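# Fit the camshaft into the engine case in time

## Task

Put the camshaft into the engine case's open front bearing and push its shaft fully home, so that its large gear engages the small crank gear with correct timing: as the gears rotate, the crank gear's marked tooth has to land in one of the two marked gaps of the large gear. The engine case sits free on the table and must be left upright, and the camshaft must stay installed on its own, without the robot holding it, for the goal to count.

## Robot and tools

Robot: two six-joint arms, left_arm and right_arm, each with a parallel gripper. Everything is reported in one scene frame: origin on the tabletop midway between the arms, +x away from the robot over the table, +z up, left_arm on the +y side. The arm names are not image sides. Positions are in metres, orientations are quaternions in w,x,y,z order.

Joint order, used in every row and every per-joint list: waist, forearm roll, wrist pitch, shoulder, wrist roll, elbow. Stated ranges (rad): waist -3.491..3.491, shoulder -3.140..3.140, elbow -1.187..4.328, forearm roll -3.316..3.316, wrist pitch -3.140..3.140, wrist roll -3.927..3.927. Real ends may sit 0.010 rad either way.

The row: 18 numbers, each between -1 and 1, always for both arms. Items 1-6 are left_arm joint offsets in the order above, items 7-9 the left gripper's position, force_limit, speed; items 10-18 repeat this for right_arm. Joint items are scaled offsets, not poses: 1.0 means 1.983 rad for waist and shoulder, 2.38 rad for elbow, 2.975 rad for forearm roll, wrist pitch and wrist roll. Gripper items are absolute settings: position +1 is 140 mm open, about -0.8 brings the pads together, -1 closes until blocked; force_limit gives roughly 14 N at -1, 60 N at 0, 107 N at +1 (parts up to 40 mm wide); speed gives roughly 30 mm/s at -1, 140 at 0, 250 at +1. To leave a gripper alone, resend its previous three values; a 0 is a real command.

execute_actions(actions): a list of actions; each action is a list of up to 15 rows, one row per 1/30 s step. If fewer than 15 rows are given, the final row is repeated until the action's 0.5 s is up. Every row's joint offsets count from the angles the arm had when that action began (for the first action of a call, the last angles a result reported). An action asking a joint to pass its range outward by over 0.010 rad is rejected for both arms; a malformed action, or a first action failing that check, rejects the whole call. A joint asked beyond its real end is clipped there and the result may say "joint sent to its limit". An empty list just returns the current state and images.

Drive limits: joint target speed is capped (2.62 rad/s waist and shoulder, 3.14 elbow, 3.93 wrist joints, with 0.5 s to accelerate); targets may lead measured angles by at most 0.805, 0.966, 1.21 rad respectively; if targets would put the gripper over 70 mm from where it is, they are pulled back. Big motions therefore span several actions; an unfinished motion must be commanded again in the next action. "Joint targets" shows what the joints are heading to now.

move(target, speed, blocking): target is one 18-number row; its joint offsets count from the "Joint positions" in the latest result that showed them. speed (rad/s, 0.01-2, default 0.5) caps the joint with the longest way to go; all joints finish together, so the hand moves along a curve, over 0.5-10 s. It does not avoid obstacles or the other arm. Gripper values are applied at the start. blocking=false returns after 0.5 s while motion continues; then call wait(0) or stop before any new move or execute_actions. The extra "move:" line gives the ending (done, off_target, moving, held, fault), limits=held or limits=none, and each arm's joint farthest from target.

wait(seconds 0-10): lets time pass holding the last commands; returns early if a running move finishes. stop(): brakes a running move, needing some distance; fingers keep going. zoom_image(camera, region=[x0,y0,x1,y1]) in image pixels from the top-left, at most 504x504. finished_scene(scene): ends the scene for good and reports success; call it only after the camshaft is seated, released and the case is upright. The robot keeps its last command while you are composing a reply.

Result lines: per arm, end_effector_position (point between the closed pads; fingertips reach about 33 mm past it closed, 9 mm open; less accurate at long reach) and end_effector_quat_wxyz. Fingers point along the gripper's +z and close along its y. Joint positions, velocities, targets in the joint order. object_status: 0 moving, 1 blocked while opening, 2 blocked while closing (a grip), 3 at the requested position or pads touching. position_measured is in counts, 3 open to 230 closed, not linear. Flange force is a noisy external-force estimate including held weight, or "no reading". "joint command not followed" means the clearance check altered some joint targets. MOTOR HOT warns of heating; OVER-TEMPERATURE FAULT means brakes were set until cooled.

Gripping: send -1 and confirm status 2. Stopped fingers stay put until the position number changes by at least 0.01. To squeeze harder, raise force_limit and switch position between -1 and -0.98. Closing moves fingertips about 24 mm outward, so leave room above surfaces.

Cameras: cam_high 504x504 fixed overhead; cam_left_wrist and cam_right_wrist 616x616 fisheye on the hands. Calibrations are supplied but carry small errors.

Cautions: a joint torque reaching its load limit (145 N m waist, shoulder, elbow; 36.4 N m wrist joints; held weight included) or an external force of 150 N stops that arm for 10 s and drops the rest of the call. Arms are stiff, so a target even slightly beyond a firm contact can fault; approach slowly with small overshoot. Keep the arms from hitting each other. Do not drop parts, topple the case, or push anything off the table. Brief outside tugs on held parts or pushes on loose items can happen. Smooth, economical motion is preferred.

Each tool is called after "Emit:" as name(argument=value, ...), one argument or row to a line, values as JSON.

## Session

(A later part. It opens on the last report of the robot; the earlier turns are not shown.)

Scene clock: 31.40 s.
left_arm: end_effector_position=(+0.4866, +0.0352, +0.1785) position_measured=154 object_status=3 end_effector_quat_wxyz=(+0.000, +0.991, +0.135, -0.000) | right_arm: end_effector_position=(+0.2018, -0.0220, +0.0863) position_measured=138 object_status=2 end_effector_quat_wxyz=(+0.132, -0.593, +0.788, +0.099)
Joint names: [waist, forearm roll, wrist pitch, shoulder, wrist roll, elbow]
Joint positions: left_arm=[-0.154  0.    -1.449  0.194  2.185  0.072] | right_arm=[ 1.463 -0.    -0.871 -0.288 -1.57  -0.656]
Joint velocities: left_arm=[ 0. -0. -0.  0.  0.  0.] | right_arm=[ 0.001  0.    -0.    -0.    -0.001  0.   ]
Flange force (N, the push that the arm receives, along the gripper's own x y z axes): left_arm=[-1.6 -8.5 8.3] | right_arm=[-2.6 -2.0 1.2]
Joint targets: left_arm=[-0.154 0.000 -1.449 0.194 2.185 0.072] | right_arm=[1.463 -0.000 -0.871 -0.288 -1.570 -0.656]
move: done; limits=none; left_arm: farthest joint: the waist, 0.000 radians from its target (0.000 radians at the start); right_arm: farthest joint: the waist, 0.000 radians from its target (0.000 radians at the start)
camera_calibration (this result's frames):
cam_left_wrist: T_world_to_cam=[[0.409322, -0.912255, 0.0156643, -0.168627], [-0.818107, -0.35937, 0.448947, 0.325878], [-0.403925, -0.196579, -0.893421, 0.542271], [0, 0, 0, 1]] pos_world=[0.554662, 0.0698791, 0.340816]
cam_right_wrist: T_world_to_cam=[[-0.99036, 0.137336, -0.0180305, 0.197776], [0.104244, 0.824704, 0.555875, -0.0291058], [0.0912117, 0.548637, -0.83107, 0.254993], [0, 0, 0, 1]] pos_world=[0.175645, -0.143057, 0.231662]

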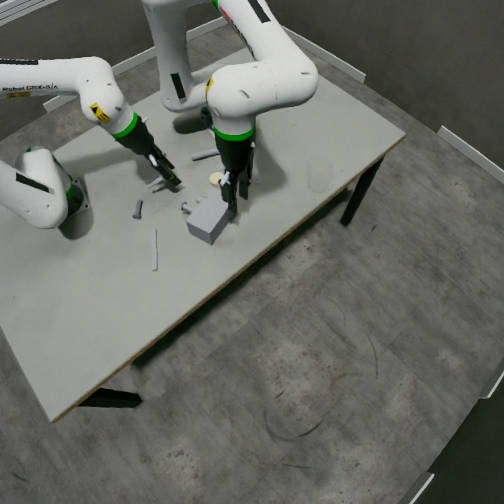

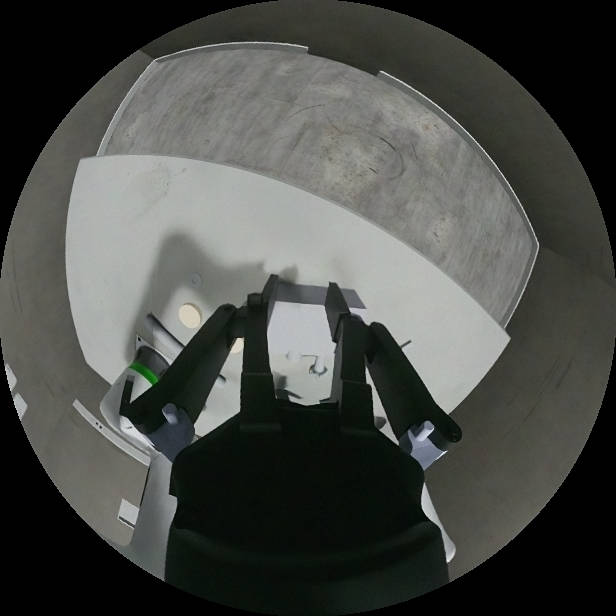

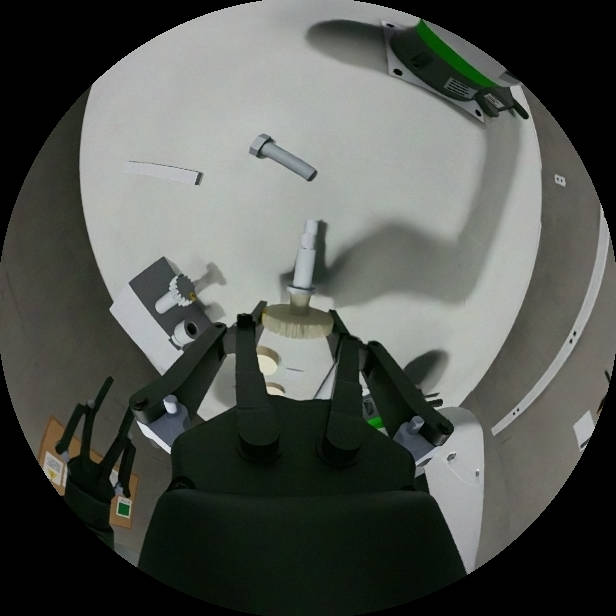

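Emit:
move(
  target=[0,0,0.0993,0.0423,0,-0.0888,-0.2,0,0, 0.02,0,-0.098,0.1341,0.69,0.095,-1,1,-1],
  speed=0.7,
)

Emit:
move(
  target=[0,0,0,0,0,0,-0.2,0,0, -0.032,0,0,0,0.028,0,-1,1,-1],
  speed=0.1,
)

Emit:
zoom_image(
  camera="cam_right_wrist",
  region=[200,100,440,340],
)

Emit:
zoom_image(
  camera="cam_high",
  region=[130,150,270,270],
)

Scene clock: 35.13 s.
left_arm: end_effector_position=(+0.4865, +0.0352, +0.0486) position_measured=154 object_status=3 end_effector_quat_wxyz=(+0.000, +0.991, +0.135, -0.000) | right_arm: end_effector_position=(+0.1841, -0.0275, +0.0678) position_measured=138 object_status=2 end_effector_quat_wxyz=(-0.000, +0.993, +0.120, -0.000)
Joint names: [waist, forearm roll, wrist pitch, shoulder, wrist roll, elbow]
Joint positions: left_arm=[-0.154  0.    -1.154  0.278  2.185 -0.14 ] | right_arm=[ 1.502 -0.    -1.162 -0.022  0.483 -0.43 ]
Joint velocities: left_arm=[ 0.002 -0.     0.     0.     0.    -0.001] | right_arm=[-0.001  0.     0.     0.     0.001 -0.   ]
Flange force (N, the push that the arm receives, along the gripper's own x y z axes): left_arm=[0.4 -4.9 4.6] | right_arm=[2.9 -0.4 0.1]
Joint targets: left_arm=[-0.154 0.000 -1.154 0.278 2.185 -0.140] | right_arm=[1.502 -0.000 -1.162 -0.022 0.483 -0.430]
move: done; limits=none; left_arm: farthest joint: the waist, 0.000 radians from its target (0.000 radians at the start); right_arm: farthest joint: the waist, 0.000 radians from its target (0.040 radians at the start)
camera_calibration (this result's frames):
cam_left_wrist: T_world_to_cam=[[0.409377, -0.912229, 0.0157804, -0.166497], [-0.818166, -0.359401, 0.448816, 0.384142], [-0.403752, -0.196646, -0.893485, 0.426038], [0, 0, 0, 1]] pos_world=[0.554465, 0.0699565, 0.210877]
cam_right_wrist: T_world_to_cam=[[0.372559, -0.927562, 0.0288007, -0.102691], [-0.899304, -0.353202, 0.257877, 0.160183], [-0.229024, -0.121975, -0.965748, 0.293918], [0, 0, 0, 1]] pos_world=[0.249626, -0.00282508, 0.245501]

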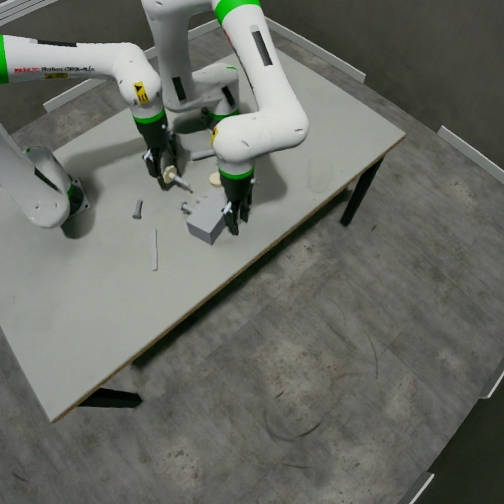

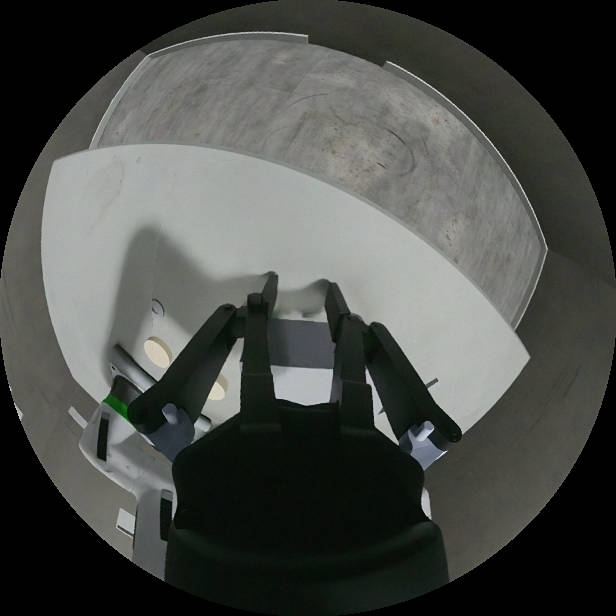

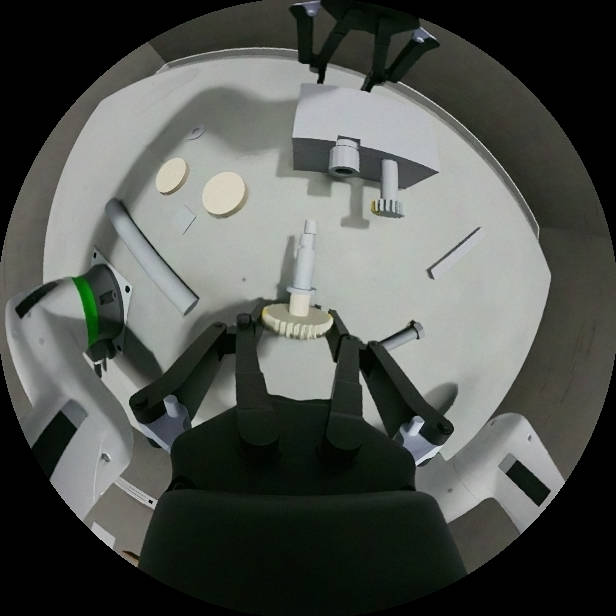

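Scene clock: 36.23 s.
left_arm: end_effector_position=(+0.4865, +0.0352, +0.0486) position_measured=154 object_status=3 end_effector_quat_wxyz=(+0.000, +0.991, +0.135, -0.000) | right_arm: end_effector_position=(+0.2055, -0.0420, +0.0678) position_measured=138 object_status=2 end_effector_quat_wxyz=(-0.000, +0.992, +0.130, -0.000)
Joint names: [waist, forearm roll, wrist pitch, shoulder, wrist roll, elbow]
Joint positions: left_arm=[-0.154  0.    -1.154  0.278  2.185 -0.14 ] | right_arm=[ 1.439 -0.    -1.162 -0.022  0.566 -0.43 ]
Joint velocities: left_arm=[ 0.002  0.    -0.     0.001  0.     0.   ] | right_arm=[ 0.     0.001  0.001 -0.    -0.    -0.   ]
Flange force (N, the push that the arm receives, along the gripper's own x y z axes): left_arm=[0.4 -5.6 5.2] | right_arm=[3.5 -1.2 -0.7]
Joint targets: left_arm=[-0.154 0.000 -1.154 0.278 2.185 -0.140] | right_arm=[1.439 -0.000 -1.162 -0.022 0.566 -0.430]
move: done; limits=none; left_arm: farthest joint: the waist, 0.000 radians from its target (0.000 radians at the start); right_arm: farthest joint: the waist, 0.000 radians from its target (0.064 radians at the start)
camera_calibration (this result's frames):
cam_left_wrist: T_world_to_cam=[[0.409377, -0.912229, 0.0157794, -0.166496], [-0.818165, -0.359401, 0.448817, 0.384142], [-0.403753, -0.196646, -0.893484, 0.426038], [0, 0, 0, 1]] pos_world=[0.554465, 0.0699566, 0.210876]
cam_right_wrist: T_world_to_cam=[[0.390891, -0.919986, 0.0288182, -0.127575], [-0.892127, -0.370978, 0.257846, 0.17202], [-0.226523, -0.126499, -0.965756, 0.296328], [0, 0, 0, 1]] pos_world=[0.270457, -0.0160663, 0.245502]

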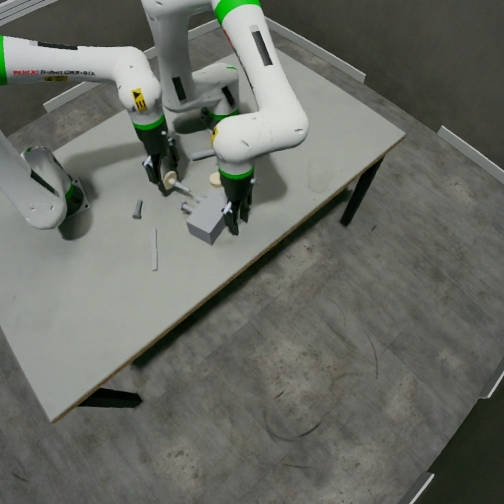

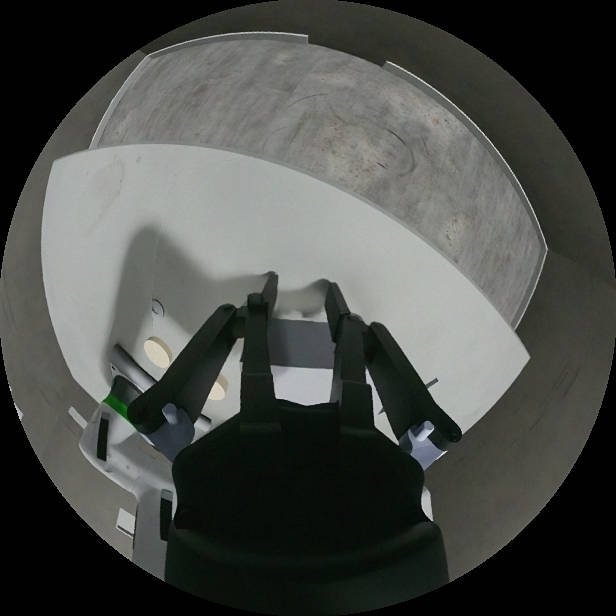

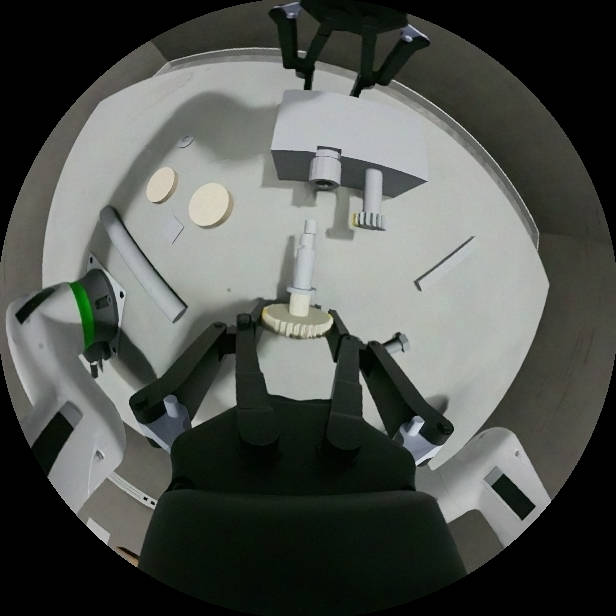

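Region (200, 100, 440, 340) of cam_right_wrist's 616x616 image, scaled by 2.100, with more detail than that image has.

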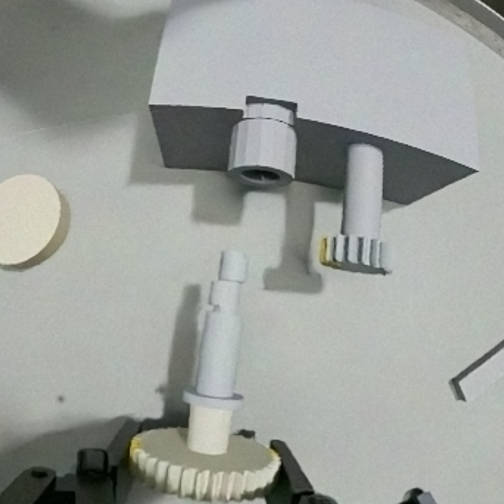

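Region (130, 150, 270, 270) of cam_high's 504x504 image, scaled by 3.600, with more detail than that image has; it fills the top 432 rows of this view, and the rest is white.

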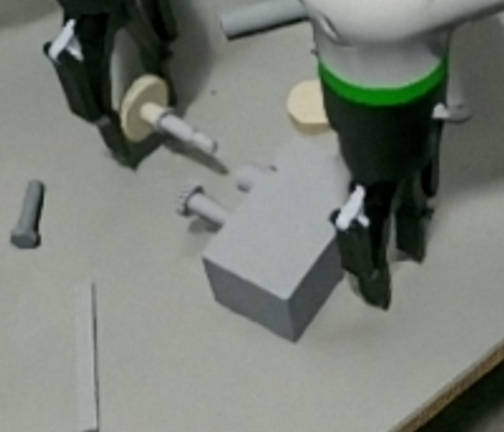

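Emit:
move(
  target=[-0.0164,0,0.004,-0.0212,0.016,-0.0227,-0.2,0,0, -0.0353,0,0.0034,0.0247,0.0235,0.0164,-1,1,-1],
  speed=0.06,
)

Emit:
zoom_image(
  camera="cam_right_wrist",
  region=[200,100,440,340],
)

Emit:
zoom_image(
  camera="cam_high",
  region=[150,160,250,250],
)

Scene clock: 37.93 s.
left_arm: end_effector_position=(+0.4592, +0.0282, +0.0482) position_measured=154 object_status=3 end_effector_quat_wxyz=(+0.000, +0.990, +0.142, -0.000) | right_arm: end_effector_position=(+0.2346, -0.0425, +0.0638) position_measured=138 object_status=2 end_effector_quat_wxyz=(-0.000, +0.992, +0.130, +0.000)
Joint names: [waist, forearm roll, wrist pitch, shoulder, wrist roll, elbow]
Joint positions: left_arm=[-0.187  0.    -1.142  0.236  2.233 -0.194] | right_arm=[ 1.369 -0.    -1.152  0.027  0.636 -0.391]
Joint velocities: left_arm=[-0.     0.    -0.001  0.001 -0.    -0.001] | right_arm=[-0.001 -0.002 -0.002  0.    -0.    -0.   ]
Flange force (N, the push that the arm receives, along the gripper's own x y z axes): left_arm=[-3.6 -7.8 5.9] | right_arm=[1.9 1.1 1.0]
Joint targets: left_arm=[-0.187 0.000 -1.142 0.236 2.233 -0.194] | right_arm=[1.369 -0.000 -1.152 0.027 0.636 -0.391]
move: done; limits=none; left_arm: farthest joint: the waist, 0.000 radians from its target (0.032 radians at the start); right_arm: farthest joint: the waist, 0.000 radians from its target (0.070 radians at the start)
camera_calibration (this result's frames):
cam_left_wrist: T_world_to_cam=[[0.423088, -0.905952, 0.015706, -0.168178], [-0.812616, -0.371717, 0.448867, 0.357284], [-0.400814, -0.202673, -0.893461, 0.412194], [0, 0, 0, 1]] pos_world=[0.526702, 0.0639875, 0.210548]
cam_right_wrist: T_world_to_cam=[[0.390805, -0.920026, 0.0287152, -0.13923], [-0.892185, -0.370935, 0.257707, 0.198925], [-0.226446, -0.126332, -0.965796, 0.299042], [0, 0, 0, 1]] pos_world=[0.299606, -0.0165286, 0.241547]

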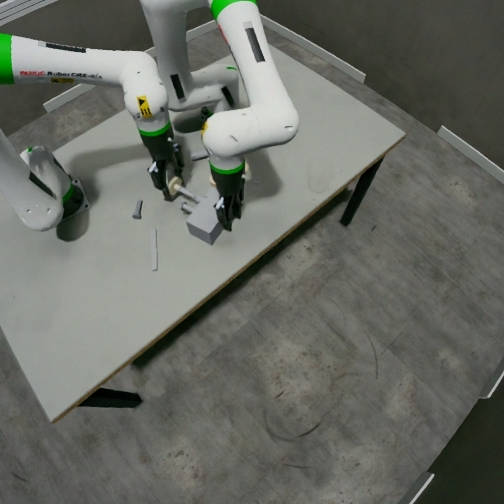

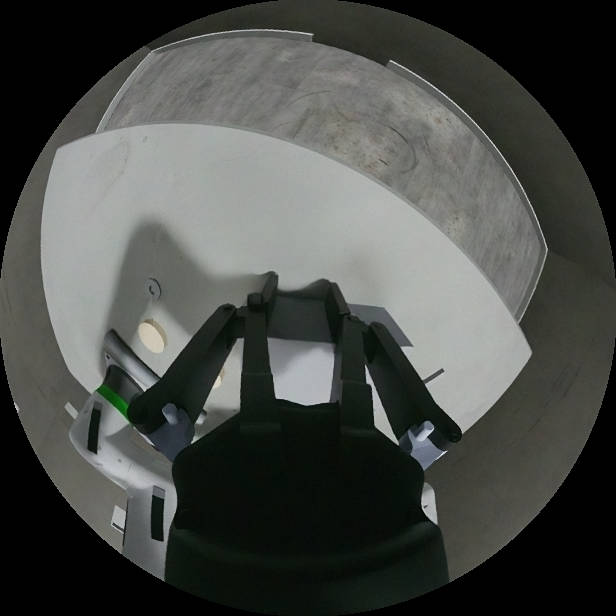

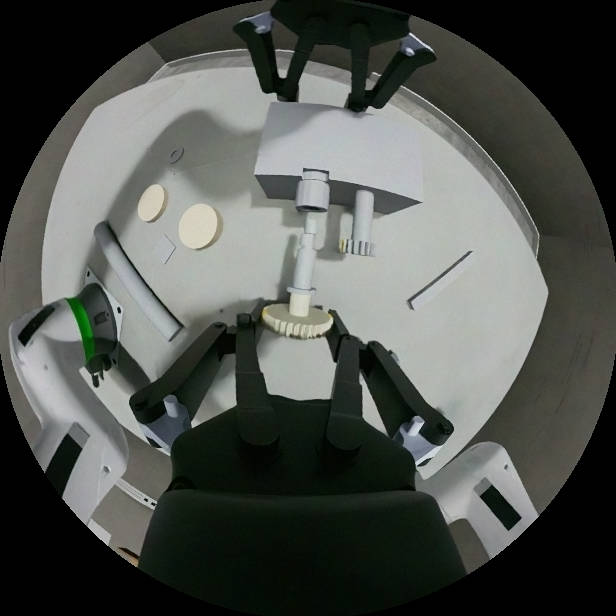

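Region (200, 100, 440, 340) of cam_right_wrist's 616x616 image, scaled by 2.100, with more detail than that image has.

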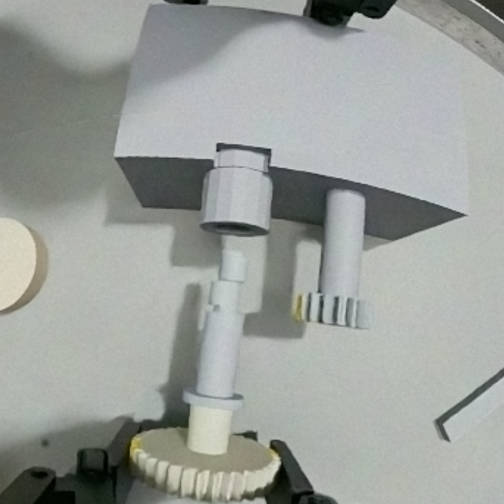

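Region (150, 160, 250, 250) of cam_high's 504x504 image, scaled by 5.040, with more detail than that image has; it fills the top 454 rows of this view, and the rest is white.

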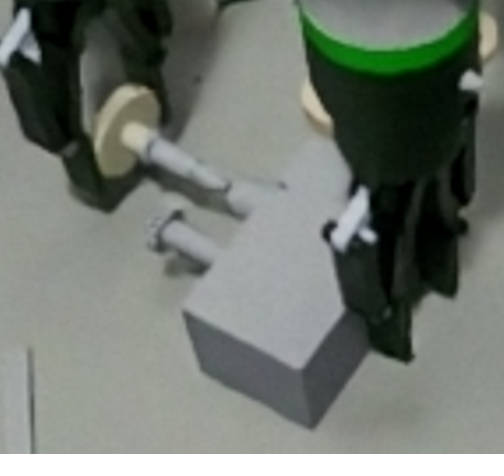

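Emit:
move(
  target=[-0.002,0,0.0005,-0.0026,0.001,-0.0028,-0.2,0,0, -0.0134,0,-0.0004,0.0148,0.0155,0.0129,-1,1,-1],
  speed=0.03,
)

Emit:
zoom_image(
  camera="cam_right_wrist",
  region=[240,160,400,320],
)

Scene clock: 39.87 s.
left_arm: end_effector_position=(+0.4559, +0.0275, +0.0481) position_measured=154 object_status=3 end_effector_quat_wxyz=(+0.000, +0.990, +0.142, -0.000) | right_arm: end_effector_position=(+0.2481, -0.0384, +0.0638) position_measured=138 object_status=2 end_effector_quat_wxyz=(-0.000, +0.990, +0.140, +0.000)
Joint names: [waist, forearm roll, wrist pitch, shoulder, wrist roll, elbow]
Joint positions: left_arm=[-0.191  0.    -1.14   0.23   2.236 -0.2  ] | right_arm=[ 1.342 -0.    -1.154  0.056  0.682 -0.36 ]
Joint velocities: left_arm=[-0.001  0.    -0.001  0.    -0.     0.001] | right_arm=[-0.     0.     0.001  0.     0.001  0.   ]
Flange force (N, the push that the arm receives, along the gripper's own x y z axes): left_arm=[4.8 -11.3 5.3] | right_arm=[0.8 -0.1 -0.4]
Joint targets: left_arm=[-0.191 0.000 -1.140 0.230 2.236 -0.200] | right_arm=[1.342 -0.000 -1.154 0.056 0.682 -0.360]
move: done; limits=none; left_arm: farthest joint: the waist, 0.000 radians from its target (0.004 radians at the start); right_arm: farthest joint: the waist, 0.000 radians from its target (0.026 radians at the start)
camera_calibration (this result's frames):
cam_left_wrist: T_world_to_cam=[[0.422175, -0.906379, 0.0156711, -0.166988], [-0.812971, -0.370906, 0.448895, 0.35445], [-0.401057, -0.202252, -0.893447, 0.410699], [0, 0, 0, 1]] pos_world=[0.52337, 0.0631779, 0.210444]
cam_right_wrist: T_world_to_cam=[[0.408701, -0.912219, 0.0286215, -0.14487], [-0.884791, -0.388331, 0.257572, 0.209929], [-0.223848, -0.130594, -0.965835, 0.301827], [0, 0, 0, 1]] pos_world=[0.312515, -0.0112147, 0.24159]

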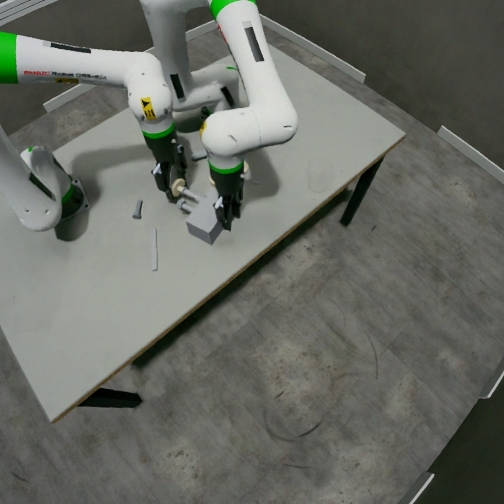

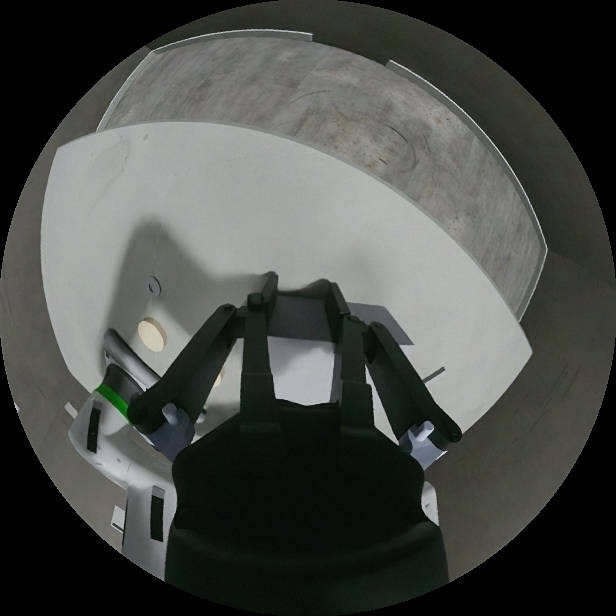

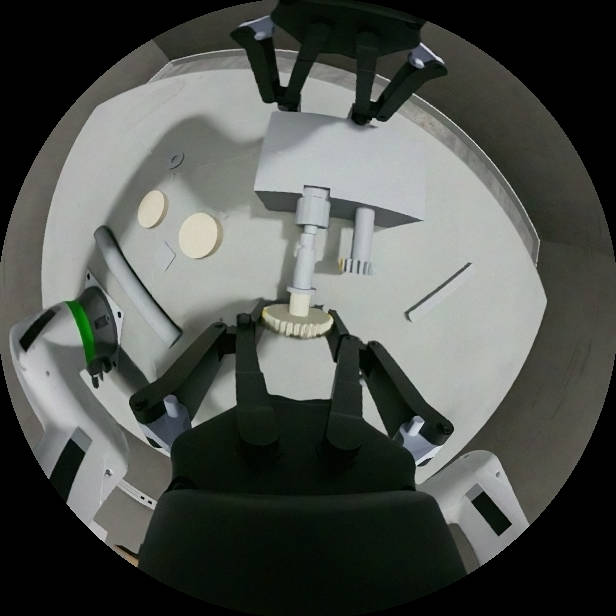

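Region (240, 160, 400, 320) of cam_right_wrist's 616x616 image, scaled by 3.150, with more detail than that image has.

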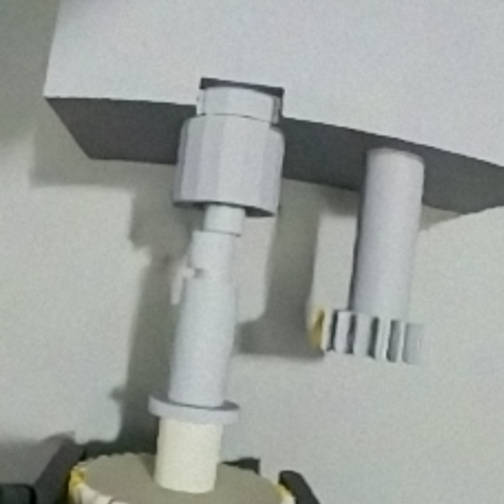

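In. Continue.

Emit:
move(
  target=[0,0,0,0,0,0,-0.2,0,0, -0.0092,0,-0.0004,0.0104,0.0061,0.0092,-1,1,-1],
  speed=0.015,
)

Emit:
move(
  target=[0,0,0,0,0,0,-0.2,0,0, -0.009,0,-0.0006,0.0104,0.006,0.0094,-1,1,-1],
  speed=0.015,
)

Emit:
zoom_image(
  camera="cam_right_wrist",
  region=[240,190,400,350],
)

Scene clock: 42.47 s.
left_arm: end_effector_position=(+0.4559, +0.0275, +0.0481) position_measured=154 object_status=3 end_effector_quat_wxyz=(+0.000, +0.990, +0.142, -0.000) | right_arm: end_effector_position=(+0.2576, -0.0357, +0.0638) position_measured=138 object_status=2 end_effector_quat_wxyz=(-0.000, +0.990, +0.140, +0.000)
Joint names: [waist, forearm roll, wrist pitch, shoulder, wrist roll, elbow]
Joint positions: left_arm=[-0.191  0.    -1.14   0.23   2.236 -0.2  ] | right_arm=[ 1.324 -0.    -1.155  0.077  0.7   -0.339]
Joint velocities: left_arm=[ 0.002  0.001 -0.     0.    -0.    -0.   ] | right_arm=[-0.001  0.002 -0.001  0.    -0.001 -0.   ]
Flange force (N, the push that the arm receives, along the gripper's own x y z axes): left_arm=[5.5 -7.4 2.2] | right_arm=[3.6 -0.1 1.2]
Joint targets: left_arm=[-0.191 0.000 -1.140 0.230 2.236 -0.200] | right_arm=[1.324 -0.000 -1.155 0.077 0.700 -0.339]
move: done; limits=none; left_arm: farthest joint: the waist, 0.000 radians from its target (0.000 radians at the start); right_arm: farthest joint: the waist, 0.000 radians from its target (0.019 radians at the start)
camera_calibration (this result's frames):
cam_left_wrist: T_world_to_cam=[[0.422178, -0.906377, 0.0156876, -0.166996], [-0.812979, -0.370905, 0.448881, 0.35446], [-0.401037, -0.202261, -0.893454, 0.410693], [0, 0, 0, 1]] pos_world=[0.523374, 0.0631766, 0.210445]
cam_right_wrist: T_world_to_cam=[[0.408611, -0.912261, 0.0285771, -0.146264], [-0.884841, -0.388262, 0.257505, 0.21948], [-0.223816, -0.130505, -0.965854, 0.304259], [0, 0, 0, 1]] pos_world=[0.322068, -0.00850725, 0.241533]

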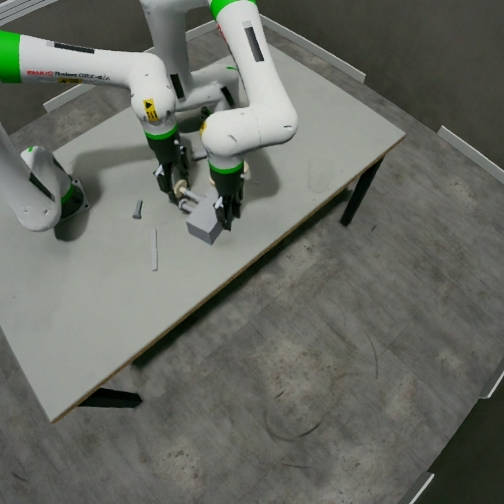

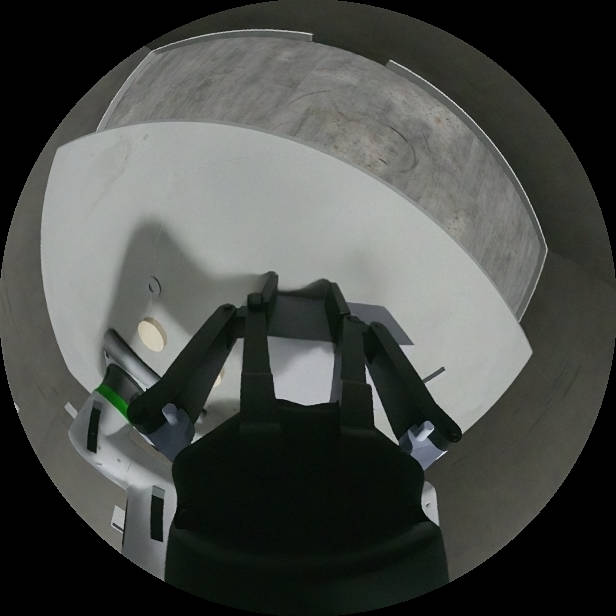

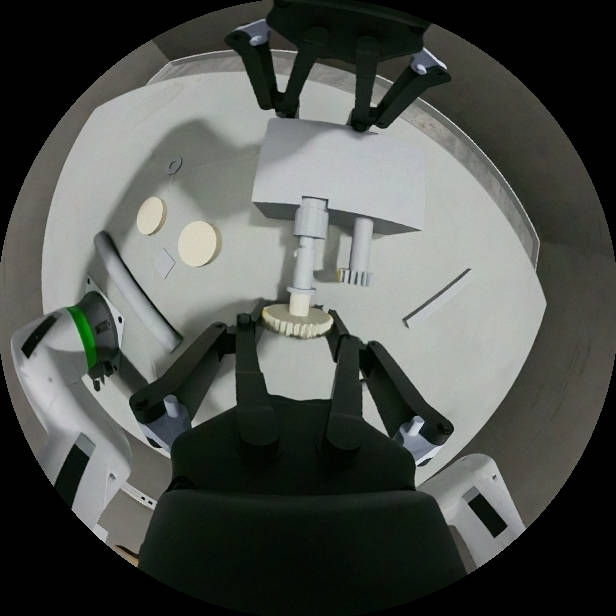

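Scene clock: 44.17 s.
left_arm: end_effector_position=(+0.4559, +0.0275, +0.0481) position_measured=154 object_status=3 end_effector_quat_wxyz=(+0.000, +0.990, +0.142, -0.000) | right_arm: end_effector_position=(+0.2673, -0.0330, +0.0637) position_measured=138 object_status=2 end_effector_quat_wxyz=(-0.000, +0.990, +0.140, +0.000)
Joint names: [waist, forearm roll, wrist pitch, shoulder, wrist roll, elbow]
Joint positions: left_arm=[-0.191  0.    -1.14   0.23   2.236 -0.2  ] | right_arm=[ 1.306 -0.    -1.157  0.097  0.718 -0.316]
Joint velocities: left_arm=[-0.001  0.001 -0.001  0.001 -0.001 -0.001] | right_arm=[ 0.    -0.003  0.001  0.     0.     0.   ]
Flange force (N, the push that the arm receives, along the gripper's own x y z axes): left_arm=[8.3 -4.0 2.7] | right_arm=[3.2 -0.8 0.3]
Joint targets: left_arm=[-0.191 0.000 -1.140 0.230 2.236 -0.200] | right_arm=[1.306 -0.000 -1.157 0.097 0.718 -0.316]
move: done; limits=none; left_arm: farthest joint: the waist, 0.000 radians from its target (0.000 radians at the start); right_arm: farthest joint: the waist, 0.000 radians from its target (0.018 radians at the start)
camera_calibration (this result's frames):
cam_left_wrist: T_world_to_cam=[[0.422178, -0.906377, 0.0156876, -0.166996], [-0.812979, -0.370905, 0.448881, 0.35446], [-0.401037, -0.202261, -0.893454, 0.410693], [0, 0, 0, 1]] pos_world=[0.523374, 0.0631765, 0.210445]
cam_right_wrist: T_world_to_cam=[[0.408613, -0.912259, 0.0286136, -0.147801], [-0.884839, -0.388254, 0.257524, 0.22903], [-0.223819, -0.130546, -0.965848, 0.30671], [0, 0, 0, 1]] pos_world=[0.331696, -0.00587151, 0.241483]

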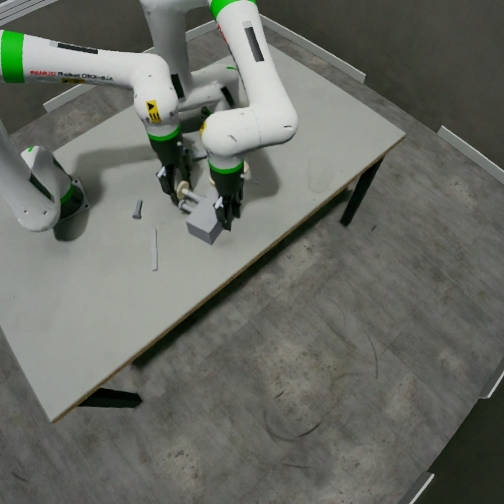

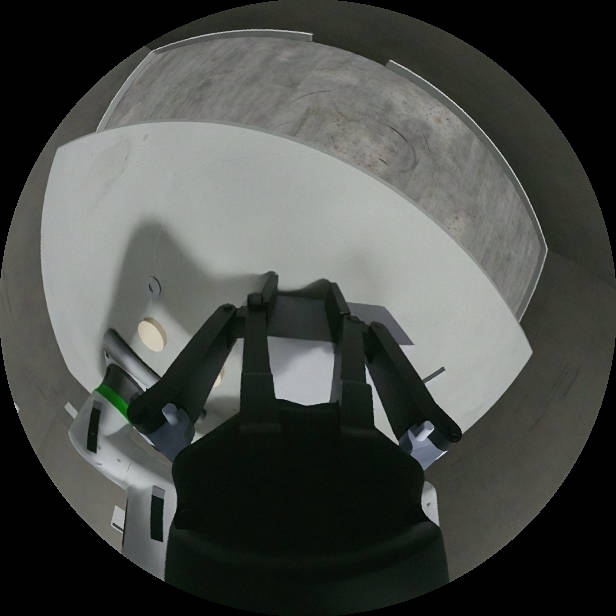

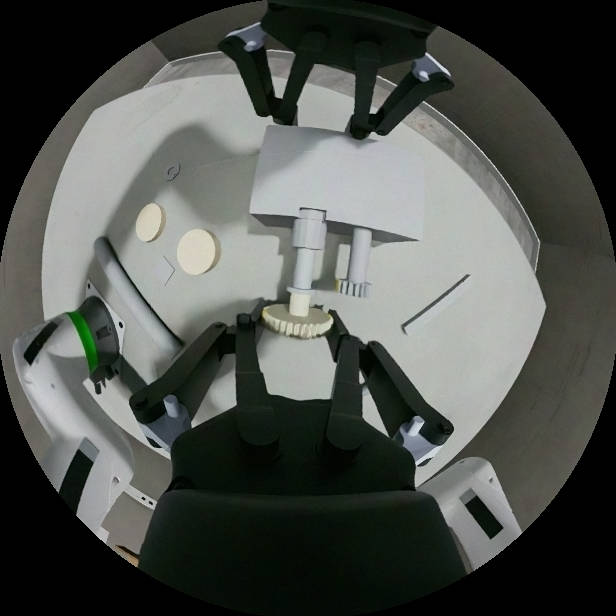

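Region (240, 190, 400, 350) of cam_right_wrist's 616x616 image, scaled by 3.150, with more detail than that image has.

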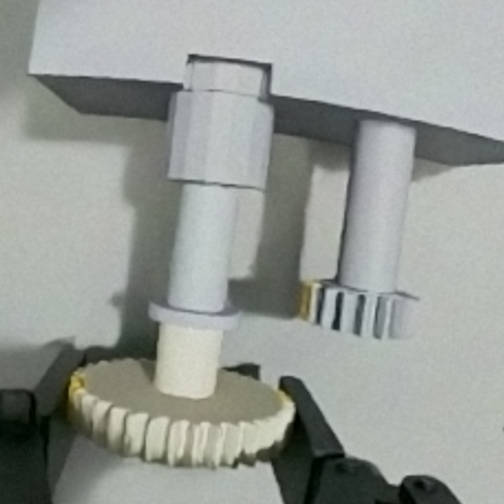

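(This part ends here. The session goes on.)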